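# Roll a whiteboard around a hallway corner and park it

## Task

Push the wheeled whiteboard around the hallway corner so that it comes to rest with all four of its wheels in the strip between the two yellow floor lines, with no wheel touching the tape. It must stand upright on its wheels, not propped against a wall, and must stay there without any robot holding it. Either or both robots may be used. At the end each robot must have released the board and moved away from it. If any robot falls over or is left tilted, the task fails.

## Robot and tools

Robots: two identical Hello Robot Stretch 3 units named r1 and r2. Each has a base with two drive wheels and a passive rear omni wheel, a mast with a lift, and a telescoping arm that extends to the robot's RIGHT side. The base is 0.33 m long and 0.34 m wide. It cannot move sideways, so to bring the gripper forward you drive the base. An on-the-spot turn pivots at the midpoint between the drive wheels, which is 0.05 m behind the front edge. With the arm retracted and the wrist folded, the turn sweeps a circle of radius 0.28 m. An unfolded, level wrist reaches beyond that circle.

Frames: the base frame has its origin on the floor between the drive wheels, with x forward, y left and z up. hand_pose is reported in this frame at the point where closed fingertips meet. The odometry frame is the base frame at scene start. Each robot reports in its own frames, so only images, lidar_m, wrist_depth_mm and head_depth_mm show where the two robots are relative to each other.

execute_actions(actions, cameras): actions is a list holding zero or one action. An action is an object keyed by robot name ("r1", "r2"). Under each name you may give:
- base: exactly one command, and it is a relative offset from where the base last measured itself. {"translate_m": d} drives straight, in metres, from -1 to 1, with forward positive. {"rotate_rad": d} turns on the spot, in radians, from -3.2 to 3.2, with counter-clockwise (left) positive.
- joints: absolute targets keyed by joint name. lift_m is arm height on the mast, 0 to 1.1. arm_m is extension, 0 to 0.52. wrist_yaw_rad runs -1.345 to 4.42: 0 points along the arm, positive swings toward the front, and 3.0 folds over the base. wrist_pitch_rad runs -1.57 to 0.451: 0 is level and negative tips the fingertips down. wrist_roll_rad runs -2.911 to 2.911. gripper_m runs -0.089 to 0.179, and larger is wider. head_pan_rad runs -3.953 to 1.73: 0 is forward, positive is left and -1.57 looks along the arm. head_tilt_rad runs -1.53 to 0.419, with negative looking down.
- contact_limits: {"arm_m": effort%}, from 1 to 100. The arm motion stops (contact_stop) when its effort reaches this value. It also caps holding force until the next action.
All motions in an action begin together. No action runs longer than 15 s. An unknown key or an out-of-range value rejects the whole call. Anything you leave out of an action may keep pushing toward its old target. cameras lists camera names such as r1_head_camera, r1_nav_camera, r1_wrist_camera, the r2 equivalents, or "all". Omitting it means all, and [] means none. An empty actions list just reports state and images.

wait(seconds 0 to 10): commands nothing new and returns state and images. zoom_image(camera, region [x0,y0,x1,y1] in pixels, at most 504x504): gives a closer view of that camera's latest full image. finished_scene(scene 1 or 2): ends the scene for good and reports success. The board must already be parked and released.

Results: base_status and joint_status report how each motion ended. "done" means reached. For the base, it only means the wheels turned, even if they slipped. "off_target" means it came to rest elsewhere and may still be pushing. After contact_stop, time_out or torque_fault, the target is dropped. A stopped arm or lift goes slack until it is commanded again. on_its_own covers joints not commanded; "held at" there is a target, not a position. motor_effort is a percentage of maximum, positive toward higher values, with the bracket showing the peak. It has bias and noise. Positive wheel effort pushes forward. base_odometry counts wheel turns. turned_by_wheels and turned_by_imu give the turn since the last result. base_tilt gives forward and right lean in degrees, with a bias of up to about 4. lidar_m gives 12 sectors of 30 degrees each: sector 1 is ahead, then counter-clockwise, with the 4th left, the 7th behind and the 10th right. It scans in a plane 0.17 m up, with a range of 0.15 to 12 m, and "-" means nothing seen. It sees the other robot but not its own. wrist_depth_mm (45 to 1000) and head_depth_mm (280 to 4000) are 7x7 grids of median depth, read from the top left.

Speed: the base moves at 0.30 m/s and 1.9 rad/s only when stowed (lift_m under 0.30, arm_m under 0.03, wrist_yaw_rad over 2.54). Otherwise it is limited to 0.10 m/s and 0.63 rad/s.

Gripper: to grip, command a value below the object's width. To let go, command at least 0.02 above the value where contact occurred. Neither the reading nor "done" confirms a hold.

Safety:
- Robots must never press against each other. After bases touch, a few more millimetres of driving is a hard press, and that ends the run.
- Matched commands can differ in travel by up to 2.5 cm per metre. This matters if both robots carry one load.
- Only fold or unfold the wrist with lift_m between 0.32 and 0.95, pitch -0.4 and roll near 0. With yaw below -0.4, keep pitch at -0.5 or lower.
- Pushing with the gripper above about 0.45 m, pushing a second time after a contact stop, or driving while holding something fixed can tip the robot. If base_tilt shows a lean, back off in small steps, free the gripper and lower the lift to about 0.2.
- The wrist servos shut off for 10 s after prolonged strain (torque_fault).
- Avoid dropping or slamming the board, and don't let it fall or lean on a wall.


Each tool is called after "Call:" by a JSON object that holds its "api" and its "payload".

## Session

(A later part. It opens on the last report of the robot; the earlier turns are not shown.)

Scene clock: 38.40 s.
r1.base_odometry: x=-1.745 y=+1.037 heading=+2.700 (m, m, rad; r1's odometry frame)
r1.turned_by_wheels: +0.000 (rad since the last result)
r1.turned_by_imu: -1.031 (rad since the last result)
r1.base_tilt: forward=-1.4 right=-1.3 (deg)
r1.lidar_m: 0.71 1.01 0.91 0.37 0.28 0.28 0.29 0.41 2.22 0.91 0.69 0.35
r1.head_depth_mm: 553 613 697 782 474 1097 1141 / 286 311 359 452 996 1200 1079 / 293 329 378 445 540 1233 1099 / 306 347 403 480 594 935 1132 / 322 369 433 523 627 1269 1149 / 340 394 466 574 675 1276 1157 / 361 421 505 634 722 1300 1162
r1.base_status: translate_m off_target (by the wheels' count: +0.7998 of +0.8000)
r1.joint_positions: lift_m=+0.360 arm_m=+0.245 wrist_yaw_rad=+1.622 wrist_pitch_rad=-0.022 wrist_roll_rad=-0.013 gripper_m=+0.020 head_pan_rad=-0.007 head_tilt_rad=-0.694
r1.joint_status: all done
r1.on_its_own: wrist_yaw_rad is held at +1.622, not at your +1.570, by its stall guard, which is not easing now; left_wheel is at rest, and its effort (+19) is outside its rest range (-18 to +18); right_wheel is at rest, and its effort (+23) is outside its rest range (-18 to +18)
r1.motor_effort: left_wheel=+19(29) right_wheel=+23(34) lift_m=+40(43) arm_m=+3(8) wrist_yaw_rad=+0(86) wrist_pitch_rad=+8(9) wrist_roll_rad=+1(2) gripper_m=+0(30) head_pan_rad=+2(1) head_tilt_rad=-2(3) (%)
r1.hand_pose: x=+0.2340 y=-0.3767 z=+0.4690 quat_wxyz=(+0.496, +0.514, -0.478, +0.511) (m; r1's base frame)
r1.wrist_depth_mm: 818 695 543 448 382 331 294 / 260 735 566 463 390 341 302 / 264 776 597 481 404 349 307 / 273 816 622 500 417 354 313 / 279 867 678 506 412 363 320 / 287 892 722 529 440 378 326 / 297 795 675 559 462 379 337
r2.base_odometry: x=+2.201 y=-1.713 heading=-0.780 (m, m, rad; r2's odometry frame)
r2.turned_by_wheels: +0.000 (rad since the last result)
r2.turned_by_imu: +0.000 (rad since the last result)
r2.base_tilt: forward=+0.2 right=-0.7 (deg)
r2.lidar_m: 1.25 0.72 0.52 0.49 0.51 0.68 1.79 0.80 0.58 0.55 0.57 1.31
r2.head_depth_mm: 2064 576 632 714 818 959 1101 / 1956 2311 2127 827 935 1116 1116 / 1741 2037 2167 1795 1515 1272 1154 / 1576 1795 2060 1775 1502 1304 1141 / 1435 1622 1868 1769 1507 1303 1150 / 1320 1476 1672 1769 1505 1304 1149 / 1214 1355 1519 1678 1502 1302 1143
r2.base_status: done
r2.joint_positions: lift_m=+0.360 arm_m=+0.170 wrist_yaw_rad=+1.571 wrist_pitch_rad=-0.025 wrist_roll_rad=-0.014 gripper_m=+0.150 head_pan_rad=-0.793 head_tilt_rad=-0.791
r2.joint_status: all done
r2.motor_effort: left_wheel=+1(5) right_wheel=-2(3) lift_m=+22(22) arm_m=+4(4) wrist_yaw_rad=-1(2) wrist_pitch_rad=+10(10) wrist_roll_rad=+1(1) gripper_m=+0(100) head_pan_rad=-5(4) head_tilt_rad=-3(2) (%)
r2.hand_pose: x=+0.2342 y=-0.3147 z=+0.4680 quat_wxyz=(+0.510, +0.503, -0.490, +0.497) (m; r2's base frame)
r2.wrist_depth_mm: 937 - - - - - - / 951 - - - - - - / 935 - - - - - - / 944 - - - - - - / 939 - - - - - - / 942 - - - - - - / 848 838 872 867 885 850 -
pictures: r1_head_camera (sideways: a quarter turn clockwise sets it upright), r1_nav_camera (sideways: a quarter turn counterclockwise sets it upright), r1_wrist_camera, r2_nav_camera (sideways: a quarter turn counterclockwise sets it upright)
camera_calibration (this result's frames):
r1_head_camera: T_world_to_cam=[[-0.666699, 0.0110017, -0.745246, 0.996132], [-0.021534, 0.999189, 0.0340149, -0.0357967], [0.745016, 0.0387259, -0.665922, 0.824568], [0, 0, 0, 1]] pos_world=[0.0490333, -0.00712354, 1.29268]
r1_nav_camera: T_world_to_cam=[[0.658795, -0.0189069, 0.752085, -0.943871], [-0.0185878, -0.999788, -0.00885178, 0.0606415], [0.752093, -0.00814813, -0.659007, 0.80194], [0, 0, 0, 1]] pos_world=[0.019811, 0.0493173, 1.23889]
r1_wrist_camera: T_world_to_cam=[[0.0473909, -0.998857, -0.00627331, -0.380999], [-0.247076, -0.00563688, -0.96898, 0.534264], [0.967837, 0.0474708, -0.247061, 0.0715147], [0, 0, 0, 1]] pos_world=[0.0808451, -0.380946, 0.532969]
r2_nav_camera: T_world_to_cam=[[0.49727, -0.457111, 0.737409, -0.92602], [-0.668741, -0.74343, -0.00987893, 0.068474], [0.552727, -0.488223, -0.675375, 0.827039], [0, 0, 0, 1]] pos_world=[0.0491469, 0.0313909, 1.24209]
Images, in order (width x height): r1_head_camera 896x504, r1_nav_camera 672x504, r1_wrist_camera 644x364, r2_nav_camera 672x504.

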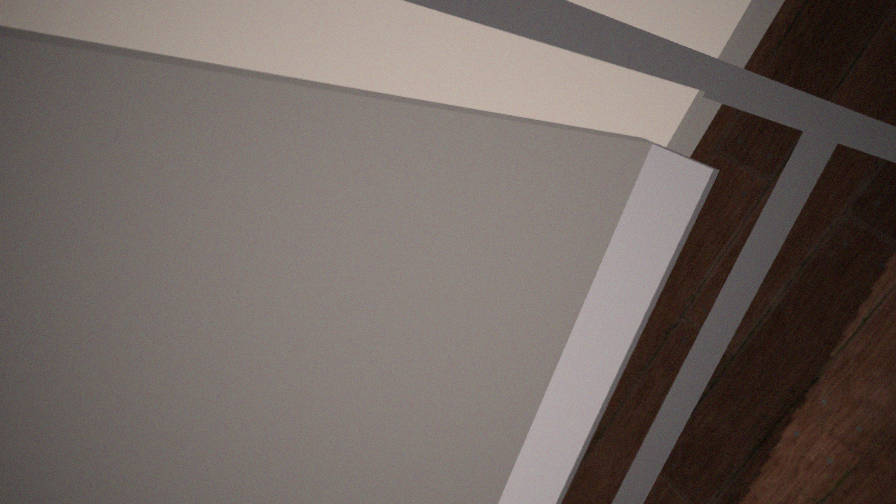

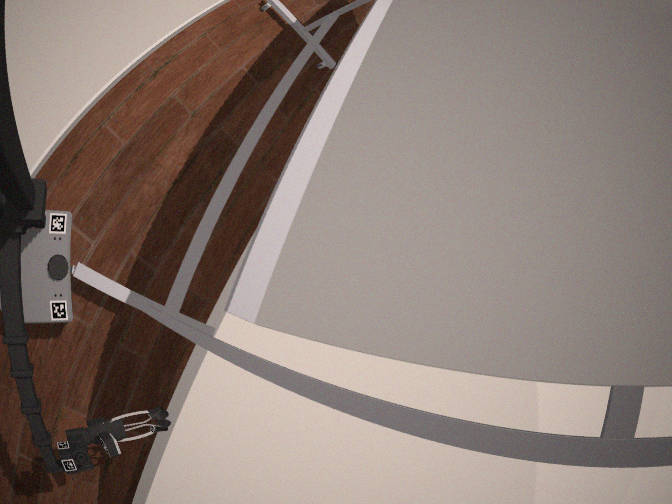

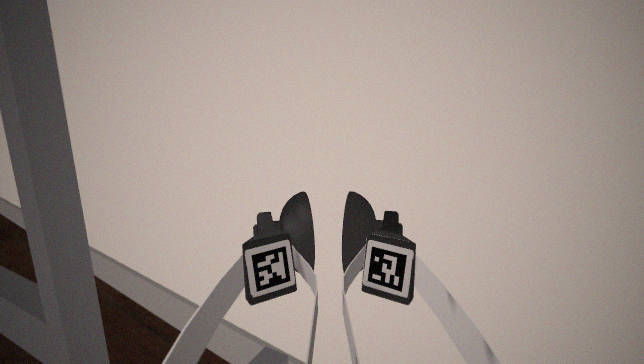

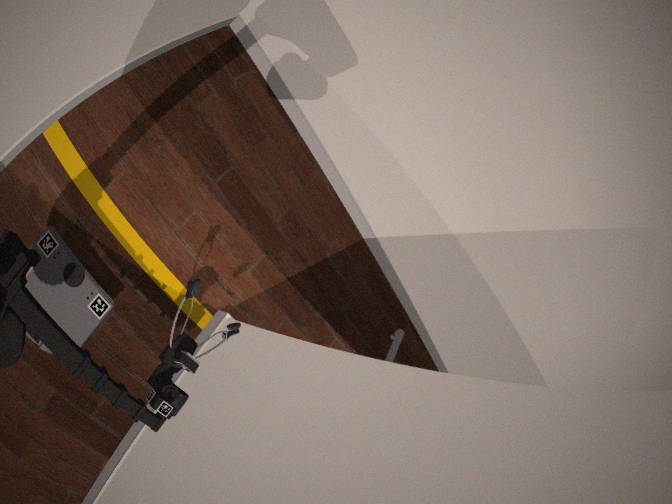

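Call:
{"api": "execute_actions", "payload": {"actions": [{"r1":{"base":{"translate_m":-0.04},"joints":{"arm_m":0.01,"wrist_yaw_rad":0.9}},"r2":{"joints":{"arm_m":0.02},"base":{"translate_m":0.6}}}], "cameras": []}}

Call:
{"api": "execute_actions", "payload": {"actions": [{"r1":{"base":{"rotate_rad":0.5}},"r2":{"base":{"rotate_rad":-1.57},"joints":{"head_pan_rad":0}}}], "cameras": ["r2_nav_camera","r1_nav_camera","r2_head_camera"]}}

Scene clock: 45.83 s.
r1.base_odometry: x=-1.709 y=+1.020 heading=+2.700 (m, m, rad; r1's odometry frame)
r1.turned_by_wheels: +0.000 (rad since the last result)
r1.turned_by_imu: -0.045 (rad since the last result)
r1.base_tilt: forward=-1.4 right=-1.4 (deg)
r1.lidar_m: 0.70 0.96 1.07 0.39 0.29 0.28 0.29 0.40 2.58 0.95 0.69 0.35
r1.head_depth_mm: 547 601 651 390 889 1122 1135 / 555 621 723 852 973 1132 1098 / 290 321 368 435 556 1260 1085 / 297 337 391 466 577 920 1122 / 311 356 417 503 613 1243 1148 / 326 377 445 544 646 1268 1152 / 344 400 478 594 700 1278 1156
r1.base_status: translate_m off_target (by the wheels' count: -0.0398 of -0.0400)
r1.joint_positions: lift_m=+0.360 arm_m=+0.010 wrist_yaw_rad=+0.901 wrist_pitch_rad=-0.022 wrist_roll_rad=-0.013 gripper_m=+0.020 head_pan_rad=-0.007 head_tilt_rad=-0.694
r1.joint_status: all done
r1.on_its_own: left_wheel is at rest, and its effort (-25) is outside its rest range (-18 to +18); right_wheel is at rest, and its effort (-35) is outside its rest range (-18 to +18)
r1.motor_effort: left_wheel=-25(26) right_wheel=-35(36) lift_m=+40(41) arm_m=-2(3) wrist_yaw_rad=-1(1) wrist_pitch_rad=+8(8) wrist_roll_rad=+1(1) gripper_m=+0(0) head_pan_rad=+3(1) head_tilt_rad=-2(2) (%)
r1.hand_pose: x=+0.1791 y=-0.3141 z=+0.4690 quat_wxyz=(+0.644, +0.313, -0.628, +0.303) (m; r1's base frame)
r1.wrist_depth_mm: 427 441 458 471 492 507 525 / 440 459 469 491 504 527 541 / 452 470 484 504 528 546 554 / 462 480 501 521 538 562 590 / 483 502 520 538 560 581 608 / 500 516 526 557 584 606 639 / 512 527 557 572 598 640 659
r2.base_odometry: x=+2.628 y=-2.135 heading=-0.780 (m, m, rad; r2's odometry frame)
r2.turned_by_wheels: +0.000 (rad since the last result)
r2.turned_by_imu: -0.004 (rad since the last result)
r2.base_tilt: forward=+0.2 right=-0.7 (deg)
r2.lidar_m: 0.66 0.68 0.53 0.51 0.53 0.70 1.82 0.78 0.61 1.02 0.96 0.69
r2.head_depth_mm: 1150 1397 1787 1799 1522 1318 1159 / 1008 1194 1466 1712 1519 1316 1158 / 896 1047 1247 1551 1515 1313 1153 / 809 926 1083 1304 1477 1310 1154 / 736 833 955 1122 1367 1299 1152 / 675 754 858 986 1172 1281 1147 / 626 692 777 885 1026 1209 1147
r2.base_status: done
r2.joint_positions: lift_m=+0.360 arm_m=+0.020 wrist_yaw_rad=+1.571 wrist_pitch_rad=-0.025 wrist_roll_rad=-0.014 gripper_m=+0.150 head_pan_rad=-0.793 head_tilt_rad=-0.791
r2.joint_status: all done
r2.motor_effort: left_wheel=+1(4) right_wheel=-2(4) lift_m=+22(22) arm_m=-4(5) wrist_yaw_rad=+0(1) wrist_pitch_rad=+10(10) wrist_roll_rad=+0(0) gripper_m=-1(1) head_pan_rad=-4(3) head_tilt_rad=-3(3) (%)
r2.hand_pose: x=+0.2342 y=-0.1653 z=+0.4681 quat_wxyz=(+0.510, +0.503, -0.490, +0.497) (m; r2's base frame)
r2.wrist_depth_mm: 561 563 552 551 544 549 541 / 571 569 565 565 563 550 551 / 585 579 584 575 572 569 561 / 599 591 593 586 578 584 565 / 607 613 599 594 596 590 586 / 623 - 620 621 606 609 598 / 638 644 637 638 623 613 -
pictures: none
No camera images: the call's "cameras" was empty. Leave "cameras" out to get every camera's image.

Scene clock: 49.27 s.
r1.base_odometry: x=-1.709 y=+1.020 heading=-3.083 (m, m, rad; r1's odometry frame)
r1.turned_by_wheels: +0.500 (rad since the last result)
r1.turned_by_imu: +0.504 (rad since the last result)
r1.base_tilt: forward=-1.4 right=-1.3 (deg)
r1.lidar_m: 0.93 1.19 0.40 0.29 0.28 0.29 0.38 2.89 0.97 0.70 0.35 0.69
r1.head_depth_mm: 339 372 412 462 529 552 1140 / 374 415 466 531 604 1230 1096 / 418 470 536 623 670 1258 1145 / 474 540 631 738 1461 1287 1145 / 545 637 766 853 1490 1320 1150 / 644 775 950 1775 1566 1324 1151 / 784 992 1654 1857 1563 1330 1158
r1.base_status: done
r1.joint_positions: lift_m=+0.360 arm_m=+0.010 wrist_yaw_rad=+0.901 wrist_pitch_rad=-0.022 wrist_roll_rad=-0.013 gripper_m=+0.020 head_pan_rad=-0.007 head_tilt_rad=-0.694
r1.joint_status: not commanded
r1.on_its_own: right_wheel is at rest, and its effort (+25) is outside its rest range (-18 to +18)
r1.motor_effort: left_wheel=+9(25) right_wheel=+25(26) lift_m=+40(41) arm_m=-2(3) wrist_yaw_rad=-1(1) wrist_pitch_rad=+8(8) wrist_roll_rad=+1(1) gripper_m=+0(0) head_pan_rad=+3(2) head_tilt_rad=-2(2) (%)
r1.hand_pose: x=+0.1791 y=-0.3141 z=+0.4690 quat_wxyz=(+0.644, +0.313, -0.628, +0.303) (m; r1's base frame)
r1.wrist_depth_mm: 620 156 476 446 407 376 349 / 626 162 487 459 421 386 360 / 675 169 499 469 434 397 369 / 696 628 516 488 450 407 378 / 728 638 190 503 453 422 386 / 774 673 183 528 474 429 398 / 741 693 586 549 496 442 412
r2.base_odometry: x=+2.628 y=-2.135 heading=-2.349 (m, m, rad; r2's odometry frame)
r2.turned_by_wheels: -1.570 (rad since the last result)
r2.turned_by_imu: -1.555 (rad since the last result)
r2.base_tilt: forward=+0.2 right=-0.7 (deg)
r2.lidar_m: 1.00 0.97 0.69 0.66 0.67 0.54 0.51 0.53 0.71 1.80 0.79 0.61
r2.head_depth_mm: 848 845 839 834 910 1153 1164 / 1245 1229 1222 1210 1202 1236 1154 / 2334 2285 2062 1732 1510 1316 1157 / 3726 2808 2188 1785 1506 1306 1150 / 2953 2699 2180 1782 1512 1308 1148 / 3321 2763 2163 1764 1495 1300 1147 / 2179 2178 2057 1768 1493 1297 1145
r2.base_status: done
r2.joint_positions: lift_m=+0.360 arm_m=+0.020 wrist_yaw_rad=+1.571 wrist_pitch_rad=-0.025 wrist_roll_rad=-0.014 gripper_m=+0.150 head_pan_rad=-0.007 head_tilt_rad=-0.791
r2.joint_status: all done
r2.motor_effort: left_wheel=+1(4) right_wheel=-2(7) lift_m=+22(21) arm_m=-4(4) wrist_yaw_rad=+0(1) wrist_pitch_rad=+10(10) wrist_roll_rad=+1(1) gripper_m=-1(1) head_pan_rad=+5(56) head_tilt_rad=-3(4) (%)
r2.hand_pose: x=+0.2342 y=-0.1653 z=+0.4681 quat_wxyz=(+0.510, +0.503, -0.490, +0.497) (m; r2's base frame)
r2.wrist_depth_mm: 972 - - - 518 438 428 / 954 - - - 519 441 444 / 973 - - - 516 456 450 / 969 - - - 519 460 459 / 965 - - - 521 470 470 / 947 - - - 522 490 479 / 887 843 880 877 524 494 -
pictures: r1_nav_camera (sideways: a quarter turn counterclockwise sets it upright), r2_head_camera (sideways: a quarter turn clockwise sets it upright), r2_nav_camera (sideways: a quarter turn counterclockwise sets it upright)
camera_calibration (this result's frames):
r1_nav_camera: T_world_to_cam=[[0.658794, -0.0189079, 0.752086, -0.943872], [-0.0185894, -0.999788, -0.0088518, 0.0606415], [0.752094, -0.0081493, -0.659006, 0.801939], [0, 0, 0, 1]] pos_world=[0.0198112, 0.0493173, 1.23889]
r2_head_camera: T_world_to_cam=[[-0.720418, -0.0441525, -0.692133, 0.930121], [-0.0358197, 0.999008, -0.0264452, 0.0388616], [0.692615, 0.00574044, -0.721285, 0.889966], [0, 0, 0, 1]] pos_world=[0.0550646, -0.00286466, 1.28671]
r2_nav_camera: T_world_to_cam=[[0.674827, 0.02893, 0.737409, -0.927103], [0.0536016, -0.998514, -0.00987893, 0.0640677], [0.736027, 0.0461928, -0.675375, 0.825921], [0, 0, 0, 1]] pos_world=[0.0143005, 0.0526419, 1.24209]
Images, in order (width x height): r1_nav_camera 672x504, r2_head_camera 896x504, r2_nav_camera 672x504.

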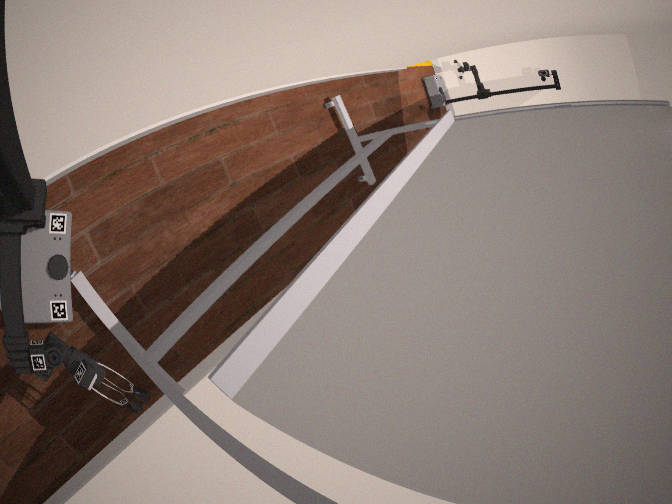

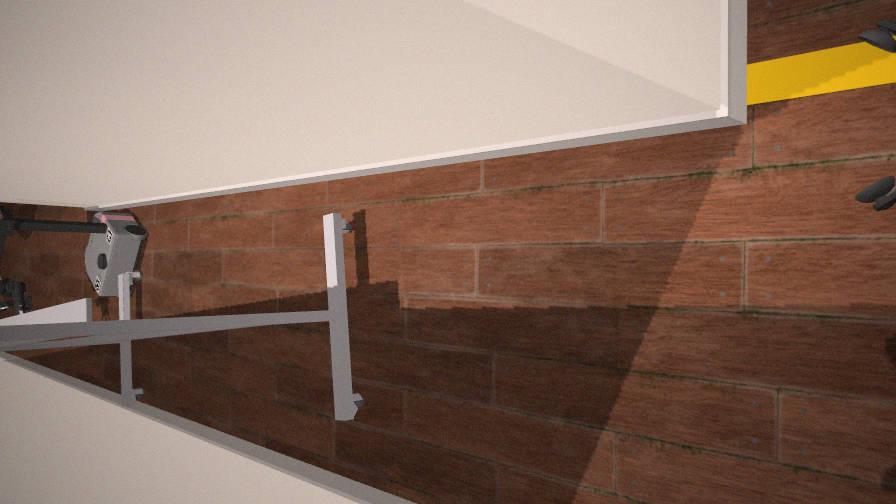

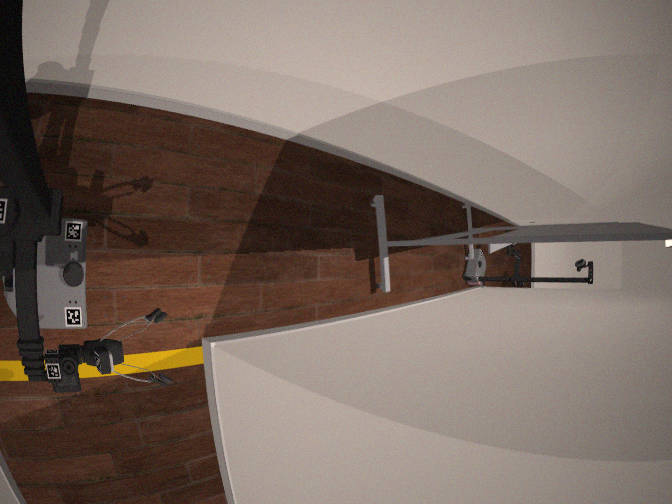

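Call:
{"api": "execute_actions", "payload": {"actions": [{"r1":{"base":{"rotate_rad":0.55},"joints":{"gripper_m":0.15}},"r2":{"base":{"rotate_rad":1.57},"joints":{"head_pan_rad":-0.6}}}], "cameras": []}}

Call:
{"api": "execute_actions", "payload": {"actions": [{"r1":{"base":{"translate_m":-0.2},"joints":{"head_tilt_rad":-1.0}},"r2":{"base":{"translate_m":-0.5}}}], "cameras": []}}

Call:
{"api": "execute_actions", "payload": {"actions": [{"r1":{"joints":{"wrist_yaw_rad":1.57,"arm_m":0.23}}}], "cameras": ["r1_wrist_camera","r1_nav_camera"]}}

Scene clock: 54.53 s.
r1.base_odometry: x=-1.709 y=+1.020 heading=-2.534 (m, m, rad; r1's odometry frame)
r1.turned_by_wheels: +0.550 (rad since the last result)
r1.turned_by_imu: +0.217 (rad since the last result)
r1.base_tilt: forward=-1.4 right=-1.4 (deg)
r1.lidar_m: 1.22 0.60 0.32 0.26 0.26 0.29 0.47 1.59 0.83 0.69 0.34 0.76
r1.head_depth_mm: 411 445 485 532 592 576 1100 / 476 520 577 647 664 1252 1118 / 565 629 715 767 1472 1286 1147 / 695 797 913 1711 1517 1315 1142 / 904 1086 1723 1840 1550 1318 1150 / 1287 1717 2339 1896 1566 1318 1155 / 3081 3076 2427 1843 1496 1265 1079
r1.base_status: done
r1.joint_positions: lift_m=+0.360 arm_m=+0.010 wrist_yaw_rad=+0.795 wrist_pitch_rad=-0.022 wrist_roll_rad=-0.013 gripper_m=+0.150 head_pan_rad=-0.007 head_tilt_rad=-0.694
r1.joint_status: all done
r1.on_its_own: wrist_yaw_rad is held at +0.824, not at your +0.900, by its stall guard, which is still easing
r1.motor_effort: left_wheel=-4(13) right_wheel=+13(34) lift_m=+40(40) arm_m=-2(3) wrist_yaw_rad=+22(84) wrist_pitch_rad=+8(8) wrist_roll_rad=+1(1) gripper_m=+10(100) head_pan_rad=+2(2) head_tilt_rad=-2(2) (%)
r1.hand_pose: x=+0.1611 y=-0.3345 z=+0.4689 quat_wxyz=(+0.660, +0.279, -0.644, +0.268) (m; r1's base frame)
r1.wrist_depth_mm: 141 152 536 462 412 366 340 / 457 154 552 478 428 379 350 / 808 157 571 497 438 393 355 / 833 157 589 521 457 402 367 / 926 158 614 527 470 430 373 / 935 - 640 548 477 445 372 / 827 173 666 566 504 438 398
r2.base_odometry: x=+2.628 y=-2.135 heading=-0.780 (m, m, rad; r2's odometry frame)
r2.turned_by_wheels: +1.570 (rad since the last result)
r2.turned_by_imu: +1.556 (rad since the last result)
r2.base_tilt: forward=+0.1 right=-0.7 (deg)
r2.lidar_m: 0.66 0.68 0.53 0.51 0.53 0.71 1.81 0.78 0.61 1.02 0.96 0.69
r2.head_depth_mm: 840 998 1216 1584 1524 1313 1159 / 776 909 1090 1368 1519 1314 1155 / 725 836 986 1208 1442 1313 1155 / 676 773 905 1085 1354 1307 1155 / 635 720 829 983 1200 1305 1161 / 598 672 770 895 1075 1253 1146 / 566 632 716 826 974 1187 1145
r2.base_status: done
r2.joint_positions: lift_m=+0.360 arm_m=+0.020 wrist_yaw_rad=+1.571 wrist_pitch_rad=-0.025 wrist_roll_rad=-0.014 gripper_m=+0.150 head_pan_rad=-0.593 head_tilt_rad=-0.791
r2.joint_status: all done
r2.motor_effort: left_wheel=-1(4) right_wheel=+1(8) lift_m=+22(22) arm_m=-4(4) wrist_yaw_rad=-1(0) wrist_pitch_rad=+10(10) wrist_roll_rad=+0(0) gripper_m=+0(1) head_pan_rad=-4(50) head_tilt_rad=-2(3) (%)
r2.hand_pose: x=+0.2342 y=-0.1653 z=+0.4681 quat_wxyz=(+0.510, +0.503, -0.490, +0.497) (m; r2's base frame)
r2.wrist_depth_mm: 562 556 549 552 545 538 534 / 580 573 567 565 560 554 547 / 588 576 575 581 569 569 559 / 603 593 591 586 584 580 578 / 610 615 607 597 603 592 577 / 644 - 614 615 611 607 599 / 640 646 631 626 623 624 -
pictures: none
No camera images: the call's "cameras" was empty. Leave "cameras" out to get every camera's image.

Scene clock: 60.77 s.
r1.base_odometry: x=-1.545 y=+1.134 heading=-2.533 (m, m, rad; r1's odometry frame)
r1.turned_by_wheels: +0.000 (rad since the last result)
r1.turned_by_imu: +0.061 (rad since the last result)
r1.base_tilt: forward=-1.3 right=-1.4 (deg)
r1.lidar_m: 1.43 0.45 0.25 0.22 0.22 0.25 1.56 1.51 0.85 0.73 0.73 0.47
r1.head_depth_mm: 577 639 675 1447 1197 1176 1107 / 689 757 1578 1410 1301 1182 1095 / 849 1789 1601 1460 1310 1173 1116 / 994 1847 1656 1466 1311 1184 1118 / 2166 1925 1675 1473 1325 1194 1123 / 2277 1919 1681 1458 1276 1075 890 / 2180 1689 1256 1004 835 718 630
r1.base_status: done
r1.joint_positions: lift_m=+0.360 arm_m=+0.010 wrist_yaw_rad=+0.783 wrist_pitch_rad=-0.021 wrist_roll_rad=-0.013 gripper_m=+0.150 head_pan_rad=-0.006 head_tilt_rad=-0.989
r1.joint_status: all done
r1.on_its_own: wrist_yaw_rad is held at +0.782, not at your +0.900, by its stall guard, which is not easing now; right_wheel is at rest, and its effort (-29) is outside its rest range (-18 to +18)
r1.motor_effort: left_wheel=-5(10) right_wheel=-29(35) lift_m=+41(41) arm_m=-1(3) wrist_yaw_rad=-1(22) wrist_pitch_rad=+8(8) wrist_roll_rad=+1(1) gripper_m=+1(9) head_pan_rad=+1(2) head_tilt_rad=-4(20) (%)
r1.hand_pose: x=+0.1589 y=-0.3365 z=+0.4692 quat_wxyz=(+0.661, +0.275, -0.646, +0.265) (m; r1's base frame)
r1.wrist_depth_mm: 261 707 604 522 456 414 367 / 271 750 629 543 467 418 373 / 282 781 653 557 491 430 388 / 290 793 674 572 506 438 395 / - 798 709 605 515 468 399 / 356 - 743 625 530 486 404 / 322 722 741 639 546 475 434
r2.base_odometry: x=+2.272 y=-1.784 heading=-0.780 (m, m, rad; r2's odometry frame)
r2.turned_by_wheels: +0.000 (rad since the last result)
r2.turned_by_imu: +0.004 (rad since the last result)
r2.base_tilt: forward=+0.2 right=-0.7 (deg)
r2.lidar_m: 1.15 0.73 0.52 0.50 0.51 0.69 1.79 0.80 0.58 0.55 0.57 1.21
r2.head_depth_mm: 1513 1785 2079 1803 1522 1159 1121 / 1396 1631 1964 1802 1522 1310 1160 / 1304 1501 1783 1780 1517 1308 1153 / 1217 1393 1621 1762 1510 1310 1153 / 1144 1300 1501 1698 1505 1304 1160 / 1078 1210 1384 1614 1500 1303 1145 / 1019 1141 1290 1487 1496 1298 1148
r2.base_status: done
r2.joint_positions: lift_m=+0.360 arm_m=+0.020 wrist_yaw_rad=+1.571 wrist_pitch_rad=-0.025 wrist_roll_rad=-0.014 gripper_m=+0.150 head_pan_rad=-0.593 head_tilt_rad=-0.791
r2.joint_status: not commanded
r2.motor_effort: left_wheel=-1(5) right_wheel=+2(2) lift_m=+21(22) arm_m=-4(4) wrist_yaw_rad=+0(1) wrist_pitch_rad=+10(10) wrist_roll_rad=+0(0) gripper_m=+0(1) head_pan_rad=-4(4) head_tilt_rad=-2(2) (%)
r2.hand_pose: x=+0.2342 y=-0.1653 z=+0.4681 quat_wxyz=(+0.510, +0.503, -0.490, +0.497) (m; r2's base frame)
r2.wrist_depth_mm: 788 - - - - - - / 772 - - - - - - / 768 - - - - - - / 770 - - - - - - / 775 - - - - - - / 763 - - - - - - / 745 852 871 866 869 838 -
pictures: none
No camera images: the call's "cameras" was empty. Leave "cameras" out to get every camera's image.

Scene clock: 63.63 s.
r1.base_odometry: x=-1.545 y=+1.134 heading=-2.533 (m, m, rad; r1's odometry frame)
r1.turned_by_wheels: +0.000 (rad since the last result)
r1.turned_by_imu: +0.000 (rad since the last result)
r1.base_tilt: forward=-1.4 right=-1.3 (deg)
r1.lidar_m: 1.43 0.45 0.26 0.22 0.22 0.25 1.56 1.51 0.85 0.73 0.73 0.47
r1.head_depth_mm: 579 637 674 1444 1197 1180 1083 / 687 754 1588 1415 1301 1183 1092 / 848 1781 1577 1464 1304 1171 1114 / 996 1843 1656 1464 1316 1191 1123 / 2147 1931 1674 1478 1316 1197 1122 / 2274 1913 1679 1460 1276 1073 891 / 2213 1693 1265 1000 838 716 631
r1.base_status: not commanded
r1.joint_positions: lift_m=+0.360 arm_m=+0.230 wrist_yaw_rad=+1.568 wrist_pitch_rad=-0.021 wrist_roll_rad=-0.013 gripper_m=+0.150 head_pan_rad=-0.006 head_tilt_rad=-0.989
r1.joint_status: all done
r1.on_its_own: right_wheel is at rest, and its effort (-27) is outside its rest range (-18 to +18)
r1.motor_effort: left_wheel=-5(5) right_wheel=-27(28) lift_m=+41(41) arm_m=+3(5) wrist_yaw_rad=+1(3) wrist_pitch_rad=+8(8) wrist_roll_rad=+1(1) gripper_m=+1(1) head_pan_rad=+1(1) head_tilt_rad=-4(4) (%)
r1.hand_pose: x=+0.2343 y=-0.3752 z=+0.4692 quat_wxyz=(+0.510, +0.501, -0.491, +0.498) (m; r1's base frame)
r1.wrist_depth_mm: - - 865 - 614 424 319 / - - - - 630 428 324 / - - - - 639 434 329 / - - - - 661 440 332 / - - - - 651 504 334 / - - 889 - 671 503 320 / 786 780 757 781 675 450 355
r2.base_odometry: x=+2.272 y=-1.784 heading=-0.780 (m, m, rad; r2's odometry frame)
r2.turned_by_wheels: +0.000 (rad since the last result)
r2.turned_by_imu: +0.000 (rad since the last result)
r2.base_tilt: forward=+0.1 right=-0.7 (deg)
r2.lidar_m: 1.15 0.73 0.52 0.50 0.51 0.69 1.79 0.80 0.58 0.55 0.57 1.21
r2.head_depth_mm: 1508 1794 2096 1805 1516 1155 1120 / 1397 1627 1950 1799 1516 1314 1159 / 1304 1512 1777 1795 1510 1306 1153 / 1217 1388 1630 1767 1509 1307 1156 / 1145 1295 1501 1690 1500 1303 1160 / 1077 1211 1384 1601 1497 1297 1146 / 1023 1139 1294 1487 1491 1297 1144
r2.base_status: not commanded
r2.joint_positions: lift_m=+0.360 arm_m=+0.020 wrist_yaw_rad=+1.571 wrist_pitch_rad=-0.025 wrist_roll_rad=-0.014 gripper_m=+0.150 head_pan_rad=-0.593 head_tilt_rad=-0.791
r2.joint_status: not commanded
r2.motor_effort: left_wheel=-1(1) right_wheel=+2(1) lift_m=+21(22) arm_m=-4(5) wrist_yaw_rad=+0(1) wrist_pitch_rad=+10(10) wrist_roll_rad=+0(1) gripper_m=+0(0) head_pan_rad=-4(4) head_tilt_rad=-3(2) (%)
r2.hand_pose: x=+0.2342 y=-0.1653 z=+0.4681 quat_wxyz=(+0.510, +0.503, -0.490, +0.497) (m; r2's base frame)
r2.wrist_depth_mm: 785 - - - - - - / 773 - - - - - - / 769 - - - - - - / 764 - - - - - - / 782 - - - - - - / 768 - - - - - - / 736 822 874 879 886 833 -
pictures: r1_nav_camera (sideways: a quarter turn counterclockwise sets it upright), r1_wrist_camera
camera_calibration (this result's frames):
r1_nav_camera: T_world_to_cam=[[0.849048, -0.0199394, 0.527939, -0.652971], [-0.0203689, -0.99978, -0.00500216, 0.0556379], [0.527923, -0.00650647, -0.849267, 1.05071], [0, 0, 0, 1]] pos_world=[0.000841078, 0.0494422, 1.23735]
r1_wrist_camera: T_world_to_cam=[[-0.00610817, -0.999962, -0.00621917, -0.367467], [-0.246384, 0.0075325, -0.969143, 0.539379], [0.969153, -0.00438739, -0.246421, 0.0510805], [0, 0, 0, 1]] pos_world=[0.0811449, -0.371292, 0.533037]
Images, in order (width x height): r1_nav_camera 672x504, r1_wrist_camera 644x364.

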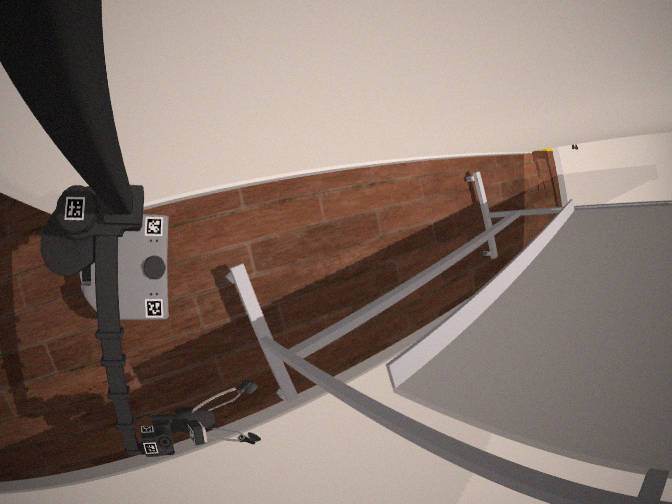

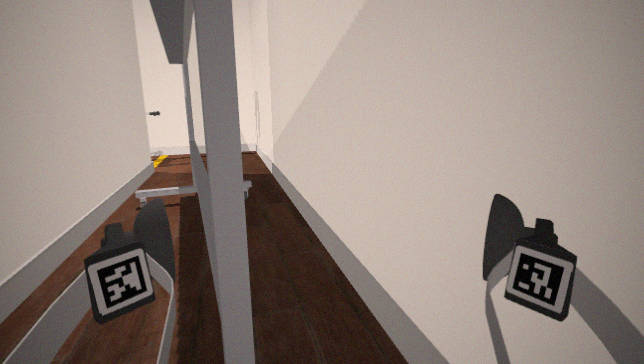

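Call:
{"api": "execute_actions", "payload": {"actions": [{"r1":{"base":{"translate_m":0.12},"joints":{"arm_m":0.17}}}], "cameras": []}}

Call:
{"api": "execute_actions", "payload": {"actions": [{"r1":{"base":{"rotate_rad":0.22},"joints":{"arm_m":0.23,"head_tilt_rad":-1.3}}}], "cameras": ["r1_wrist_camera","r1_nav_camera"]}}

Scene clock: 66.30 s.
r1.base_odometry: x=-1.643 y=+1.066 heading=-2.533 (m, m, rad; r1's odometry frame)
r1.turned_by_wheels: +0.000 (rad since the last result)
r1.turned_by_imu: +0.000 (rad since the last result)
r1.base_tilt: forward=-1.4 right=-1.3 (deg)
r1.lidar_m: 1.37 0.52 0.29 0.25 0.25 0.29 1.63 1.43 0.81 0.70 0.38 0.38
r1.head_depth_mm: 511 565 632 627 1300 1149 1081 / 608 685 698 1435 1284 1148 1094 / 752 795 1600 1441 1308 1155 1114 / 918 1830 1632 1472 1316 1190 1119 / 2100 1882 1668 1471 1323 1196 1117 / 2282 1894 1689 1477 1309 1152 997 / 2243 1823 1434 1140 949 818 717
r1.base_status: done
r1.joint_positions: lift_m=+0.360 arm_m=+0.170 wrist_yaw_rad=+1.569 wrist_pitch_rad=-0.021 wrist_roll_rad=-0.013 gripper_m=+0.150 head_pan_rad=-0.006 head_tilt_rad=-0.989
r1.joint_status: all done
r1.motor_effort: left_wheel=+0(8) right_wheel=-1(21) lift_m=+41(40) arm_m=-2(5) wrist_yaw_rad=+1(1) wrist_pitch_rad=+8(8) wrist_roll_rad=+1(1) gripper_m=+0(1) head_pan_rad=+1(1) head_tilt_rad=-4(3) (%)
r1.hand_pose: x=+0.2343 y=-0.3159 z=+0.4692 quat_wxyz=(+0.509, +0.501, -0.491, +0.498) (m; r1's base frame)
r1.wrist_depth_mm: - - 188 - 658 448 344 / - - - - 679 457 346 / - - - - 690 464 351 / - - 805 - 707 476 358 / - - 488 - 721 531 356 / 932 - 376 933 726 538 338 / 785 786 705 761 704 482 381
r2.base_odometry: x=+2.272 y=-1.784 heading=-0.780 (m, m, rad; r2's odometry frame)
r2.turned_by_wheels: +0.000 (rad since the last result)
r2.turned_by_imu: +0.000 (rad since the last result)
r2.base_tilt: forward=+0.1 right=-0.7 (deg)
r2.lidar_m: 1.15 0.72 0.52 0.50 0.51 0.69 1.79 0.80 0.58 0.55 0.57 1.21
r2.head_depth_mm: 1507 1784 2065 1799 1522 1159 1121 / 1402 1635 1965 1798 1522 1309 1158 / 1300 1500 1771 1788 1509 1315 1153 / 1221 1387 1623 1764 1502 1311 1153 / 1144 1297 1499 1693 1506 1299 1158 / 1080 1214 1390 1613 1500 1302 1152 / 1018 1141 1287 1492 1489 1299 1147
r2.base_status: not commanded
r2.joint_positions: lift_m=+0.360 arm_m=+0.020 wrist_yaw_rad=+1.571 wrist_pitch_rad=-0.025 wrist_roll_rad=-0.014 gripper_m=+0.150 head_pan_rad=-0.593 head_tilt_rad=-0.791
r2.joint_status: not commanded
r2.motor_effort: left_wheel=-1(1) right_wheel=+2(1) lift_m=+21(22) arm_m=-4(4) wrist_yaw_rad=-1(1) wrist_pitch_rad=+10(10) wrist_roll_rad=+0(1) gripper_m=+0(0) head_pan_rad=-5(4) head_tilt_rad=-4(3) (%)
r2.hand_pose: x=+0.2342 y=-0.1653 z=+0.4681 quat_wxyz=(+0.510, +0.503, -0.490, +0.497) (m; r2's base frame)
r2.wrist_depth_mm: 776 - - - - - - / 790 - - - - - - / 766 - - - - - - / 763 - - - - - - / 772 - - - - - - / 767 - - - - - - / 737 850 882 865 879 828 -
pictures: none
No camera images: the call's "cameras" was empty. Leave "cameras" out to get every camera's image.

Scene clock: 67.90 s.
r1.base_odometry: x=-1.643 y=+1.066 heading=-2.313 (m, m, rad; r1's odometry frame)
r1.turned_by_wheels: +0.220 (rad since the last result)
r1.turned_by_imu: +0.222 (rad since the last result)
r1.base_tilt: forward=-1.5 right=-1.4 (deg)
r1.lidar_m: 1.24 0.38 0.26 0.25 0.26 0.34 2.68 1.05 0.74 0.70 0.38 0.94
r1.head_depth_mm: 1471 1405 1314 1163 1219 1174 1118 / 1463 1396 1345 1289 1223 1179 1122 / 1496 1419 1356 1288 1239 - 1132 / 1513 1433 1356 1298 1250 - - / 1520 1436 1363 1296 1247 - - / 1165 1101 1052 1002 960 866 821 / 772 743 720 697 679 659 675
r1.base_status: done
r1.joint_positions: lift_m=+0.360 arm_m=+0.230 wrist_yaw_rad=+1.569 wrist_pitch_rad=-0.021 wrist_roll_rad=-0.013 gripper_m=+0.150 head_pan_rad=-0.006 head_tilt_rad=-1.284
r1.joint_status: all done
r1.motor_effort: left_wheel=-1(4) right_wheel=+1(6) lift_m=+41(42) arm_m=+3(2) wrist_yaw_rad=+1(1) wrist_pitch_rad=+7(8) wrist_roll_rad=+1(1) gripper_m=+0(1) head_pan_rad=+1(2) head_tilt_rad=-6(19) (%)
r1.hand_pose: x=+0.2343 y=-0.3752 z=+0.4692 quat_wxyz=(+0.509, +0.501, -0.491, +0.498) (m; r1's base frame)
r1.wrist_depth_mm: 842 - 117 - 959 527 362 / 841 - 121 - 951 527 362 / 821 - 124 - 951 525 367 / 819 - 128 - - 531 370 / 818 - 133 - - 612 368 / 769 - 138 - 896 630 340 / 753 794 143 780 767 524 391
r2.base_odometry: x=+2.272 y=-1.784 heading=-0.780 (m, m, rad; r2's odometry frame)
r2.turned_by_wheels: +0.000 (rad since the last result)
r2.turned_by_imu: +0.000 (rad since the last result)
r2.base_tilt: forward=+0.2 right=-0.7 (deg)
r2.lidar_m: 1.15 0.73 0.52 0.50 0.51 0.69 1.79 0.80 0.58 0.55 0.57 1.20
r2.head_depth_mm: 1512 1778 2077 1805 1516 1158 1120 / 1398 1635 1959 1795 1521 1316 1157 / 1297 1508 1776 1793 1509 1306 1155 / 1219 1393 1621 1760 1505 1304 1153 / 1140 1295 1495 1690 1509 1301 1159 / 1081 1207 1388 1611 1501 1305 1145 / 1022 1138 1293 1491 1495 1300 1143
r2.base_status: not commanded
r2.joint_positions: lift_m=+0.360 arm_m=+0.020 wrist_yaw_rad=+1.571 wrist_pitch_rad=-0.025 wrist_roll_rad=-0.014 gripper_m=+0.150 head_pan_rad=-0.593 head_tilt_rad=-0.791
r2.joint_status: not commanded
r2.motor_effort: left_wheel=-1(1) right_wheel=+2(2) lift_m=+22(22) arm_m=-5(4) wrist_yaw_rad=+0(1) wrist_pitch_rad=+10(10) wrist_roll_rad=+1(1) gripper_m=-1(0) head_pan_rad=-5(4) head_tilt_rad=-3(3) (%)
r2.hand_pose: x=+0.2342 y=-0.1653 z=+0.4681 quat_wxyz=(+0.510, +0.503, -0.490, +0.497) (m; r2's base frame)
r2.wrist_depth_mm: 773 - - - - - - / 776 - - - - - - / 784 - - - - - - / 781 - - - - - - / 765 - - - - - - / 785 - - - - - - / 735 846 874 866 886 823 -
pictures: r1_nav_camera (sideways: a quarter turn counterclockwise sets it upright), r1_wrist_camera
camera_calibration (this result's frames):
r1_nav_camera: T_world_to_cam=[[0.965881, -0.0206857, 0.258159, -0.302308], [-0.021219, -0.999775, -0.000720198, 0.0500673], [0.258115, -0.00478225, -0.966102, 1.20412], [0, 0, 0, 1]] pos_world=[-0.0177451, 0.049561, 1.24138]
r1_wrist_camera: T_world_to_cam=[[-0.00581016, -0.999964, -0.00621925, -0.367462], [-0.246386, 0.00745916, -0.969143, 0.539351], [0.969154, -0.00409854, -0.246421, 0.0511887], [0, 0, 0, 1]] pos_world=[0.0811439, -0.371262, 0.533037]
Images, in order (width x height): r1_nav_camera 672x504, r1_wrist_camera 644x364.

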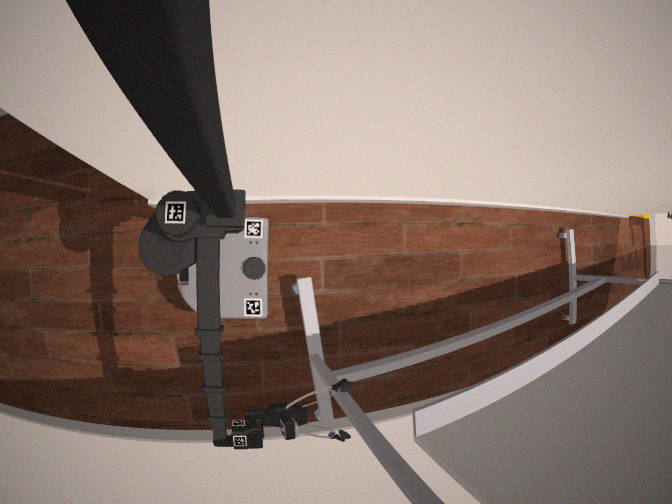

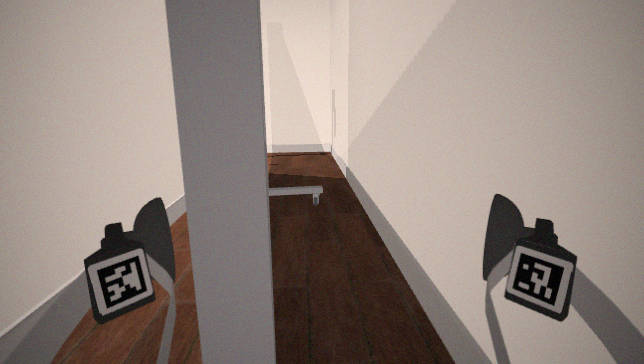

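Call:
{"api": "execute_actions", "payload": {"actions": [{"r1":{"base":{"translate_m":0.02},"joints":{"arm_m":0.19,"gripper_m":0.02}}}], "cameras": []}}

Call:
{"api": "execute_actions", "payload": {"actions": [{"r1":{"base":{"translate_m":0.2},"joints":{"head_tilt_rad":-0.9}}}], "cameras": ["r1_wrist_camera","r1_nav_camera"]}}

Scene clock: 69.83 s.
r1.base_odometry: x=-1.657 y=+1.051 heading=-2.314 (m, m, rad; r1's odometry frame)
r1.turned_by_wheels: +0.000 (rad since the last result)
r1.turned_by_imu: +0.000 (rad since the last result)
r1.base_tilt: forward=-1.4 right=-1.4 (deg)
r1.lidar_m: 1.24 0.38 0.27 0.25 0.26 0.34 2.67 1.05 0.74 0.70 0.37 0.94
r1.head_depth_mm: 1459 1404 1321 1151 1218 1176 1120 / 1462 1396 1354 1279 1215 1184 1127 / 1505 1422 1356 1293 1229 - 1130 / 1513 1429 1360 1293 1252 - - / 1510 1442 1360 1299 1247 - - / 1164 1111 1056 1006 968 867 823 / 773 745 722 700 680 662 678
r1.base_status: done
r1.joint_positions: lift_m=+0.360 arm_m=+0.190 wrist_yaw_rad=+1.569 wrist_pitch_rad=-0.021 wrist_roll_rad=-0.013 gripper_m=+0.021 head_pan_rad=-0.006 head_tilt_rad=-1.285
r1.joint_status: all done
r1.motor_effort: left_wheel=-1(3) right_wheel=+1(5) lift_m=+41(41) arm_m=-2(2) wrist_yaw_rad=+0(1) wrist_pitch_rad=+8(8) wrist_roll_rad=+1(1) gripper_m=-11(100) head_pan_rad=+1(2) head_tilt_rad=-6(5) (%)
r1.hand_pose: x=+0.2343 y=-0.3359 z=+0.4692 quat_wxyz=(+0.509, +0.501, -0.491, +0.498) (m; r1's base frame)
r1.wrist_depth_mm: 782 - - 97 962 589 406 / 773 - - 101 944 583 407 / 783 - - 104 978 597 405 / 783 - - 108 - 596 406 / 778 - - 112 823 605 415 / 780 - 933 116 892 561 417 / 741 793 794 120 760 568 417
r2.base_odometry: x=+2.272 y=-1.784 heading=-0.780 (m, m, rad; r2's odometry frame)
r2.turned_by_wheels: +0.000 (rad since the last result)
r2.turned_by_imu: +0.000 (rad since the last result)
r2.base_tilt: forward=+0.1 right=-0.7 (deg)
r2.lidar_m: 1.15 0.73 0.52 0.50 0.51 0.69 1.79 0.80 0.58 0.55 0.57 1.21
r2.head_depth_mm: 1505 1786 2075 1804 1522 1157 1122 / 1396 1633 1962 1797 1523 1311 1155 / 1303 1503 1781 1792 1511 1308 1153 / 1217 1391 1617 1765 1513 1306 1149 / 1145 1294 1493 1690 1499 1307 1156 / 1080 1217 1390 1613 1502 1298 1144 / 1021 1141 1292 1498 1494 1299 1146
r2.base_status: not commanded
r2.joint_positions: lift_m=+0.360 arm_m=+0.020 wrist_yaw_rad=+1.571 wrist_pitch_rad=-0.025 wrist_roll_rad=-0.014 gripper_m=+0.150 head_pan_rad=-0.593 head_tilt_rad=-0.791
r2.joint_status: not commanded
r2.motor_effort: left_wheel=-1(1) right_wheel=+2(1) lift_m=+21(22) arm_m=-4(4) wrist_yaw_rad=+0(1) wrist_pitch_rad=+10(10) wrist_roll_rad=+0(1) gripper_m=-1(1) head_pan_rad=-5(4) head_tilt_rad=-4(3) (%)
r2.hand_pose: x=+0.2342 y=-0.1653 z=+0.4681 quat_wxyz=(+0.510, +0.503, -0.490, +0.497) (m; r2's base frame)
r2.wrist_depth_mm: 779 - - - - - - / 776 - - - - - - / 762 - - - - - - / 774 - - - - - - / 768 - - - - - - / 783 - - - - - - / 749 848 889 880 869 825 -
pictures: none
No camera images: the call's "cameras" was empty. Leave "cameras" out to get every camera's image.

Scene clock: 73.23 s.
r1.base_odometry: x=-1.792 y=+0.904 heading=-2.313 (m, m, rad; r1's odometry frame)
r1.turned_by_wheels: +0.001 (rad since the last result)
r1.turned_by_imu: -0.352 (rad since the last result)
r1.base_tilt: forward=-1.5 right=-1.3 (deg)
r1.lidar_m: 1.11 0.72 0.34 0.27 0.27 0.29 0.43 1.84 0.87 0.69 0.36 0.74
r1.head_depth_mm: 428 477 538 608 1284 1153 1057 / 489 552 636 671 1330 1212 1049 / 571 658 741 1515 1330 1214 1094 / 681 812 1690 1530 1363 1214 1098 / 851 947 1743 1562 1369 1219 1101 / 1078 1875 1843 1575 1383 1227 1102 / 2581 2220 1828 1585 1353 1111 901
r1.base_status: translate_m off_target (by the wheels' count: +0.1998 of +0.2000)
r1.joint_positions: lift_m=+0.360 arm_m=+0.190 wrist_yaw_rad=+1.645 wrist_pitch_rad=-0.020 wrist_roll_rad=-0.013 gripper_m=+0.020 head_pan_rad=-0.006 head_tilt_rad=-0.900
r1.joint_status: all done
r1.on_its_own: wrist_yaw_rad is held at +1.634, not at your +1.570, by its stall guard, which is not easing now; left_wheel is at rest, and its effort (+25) is outside its rest range (-18 to +18)
r1.motor_effort: left_wheel=+25(30) right_wheel=+15(28) lift_m=+41(40) arm_m=+2(2) wrist_yaw_rad=-8(40) wrist_pitch_rad=+7(8) wrist_roll_rad=+1(1) gripper_m=-11(16) head_pan_rad=+2(2) head_tilt_rad=+0(17) (%)
r1.hand_pose: x=+0.2337 y=-0.3158 z=+0.4695 quat_wxyz=(+0.490, +0.519, -0.472, +0.517) (m; r1's base frame)
r1.wrist_depth_mm: - - - 109 544 405 311 / - - - 113 563 414 316 / - - - 116 607 419 321 / - - - 120 611 427 324 / - - 638 125 553 429 329 / - - 918 130 679 435 335 / 787 793 320 134 657 419 334
r2.base_odometry: x=+2.272 y=-1.784 heading=-0.780 (m, m, rad; r2's odometry frame)
r2.turned_by_wheels: +0.000 (rad since the last result)
r2.turned_by_imu: +0.000 (rad since the last result)
r2.base_tilt: forward=+0.2 right=-0.7 (deg)
r2.lidar_m: 1.15 0.73 0.52 0.50 0.51 0.69 1.79 0.80 0.58 0.55 0.57 1.21
r2.head_depth_mm: 1512 1785 2080 1805 1526 1158 1118 / 1399 1634 1960 1798 1521 1316 1157 / 1304 1510 1778 1792 1515 1314 1156 / 1217 1395 1628 1756 1507 1312 1155 / 1143 1297 1496 1693 1504 1302 1160 / 1082 1212 1385 1611 1503 1298 1148 / 1022 1138 1288 1486 1496 1298 1142
r2.base_status: not commanded
r2.joint_positions: lift_m=+0.360 arm_m=+0.020 wrist_yaw_rad=+1.571 wrist_pitch_rad=-0.025 wrist_roll_rad=-0.014 gripper_m=+0.150 head_pan_rad=-0.593 head_tilt_rad=-0.791
r2.joint_status: not commanded
r2.motor_effort: left_wheel=-1(1) right_wheel=+2(2) lift_m=+21(21) arm_m=-4(4) wrist_yaw_rad=-1(0) wrist_pitch_rad=+10(10) wrist_roll_rad=+1(1) gripper_m=-1(1) head_pan_rad=-4(5) head_tilt_rad=-3(2) (%)
r2.hand_pose: x=+0.2342 y=-0.1653 z=+0.4681 quat_wxyz=(+0.510, +0.503, -0.490, +0.497) (m; r2's base frame)
r2.wrist_depth_mm: 771 - - - - - - / 792 - - - - - - / 781 - - - - - - / 780 - - - - - - / 764 - - - - - - / 764 - - - - - - / 730 842 889 872 884 820 -
pictures: r1_nav_camera (sideways: a quarter turn counterclockwise sets it upright), r1_wrist_camera
camera_calibration (this result's frames):
r1_nav_camera: T_world_to_cam=[[0.798679, -0.0196214, 0.601437, -0.748415], [-0.019873, -0.999783, -0.00622681, 0.0572299], [0.601429, -0.00697911, -0.798896, 0.984784], [0, 0, 0, 1]] pos_world=[0.00660401, 0.0494054, 1.23722]
r1_wrist_camera: T_world_to_cam=[[0.0705112, -0.997491, -0.00628656, -0.325138], [-0.2448, -0.0111944, -0.969509, 0.533027], [0.967006, 0.0699002, -0.244976, 0.0753563], [0, 0, 0, 1]] pos_world=[0.080541, -0.323623, 0.533191]
Images, in order (width x height): r1_nav_camera 672x504, r1_wrist_camera 644x364.

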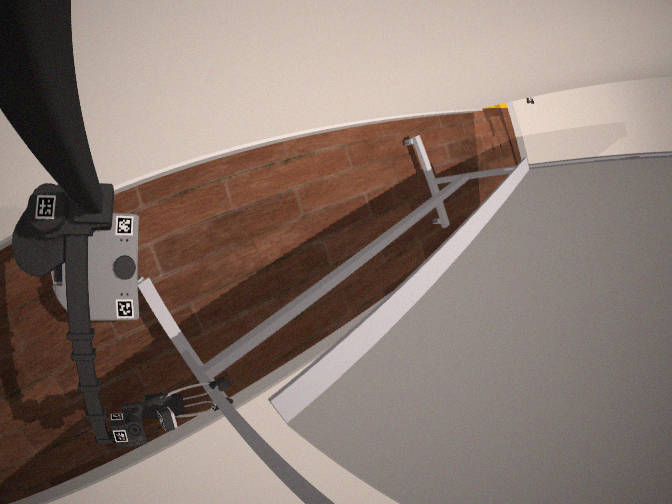

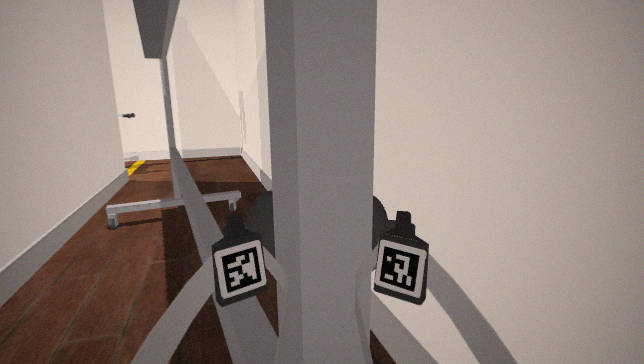

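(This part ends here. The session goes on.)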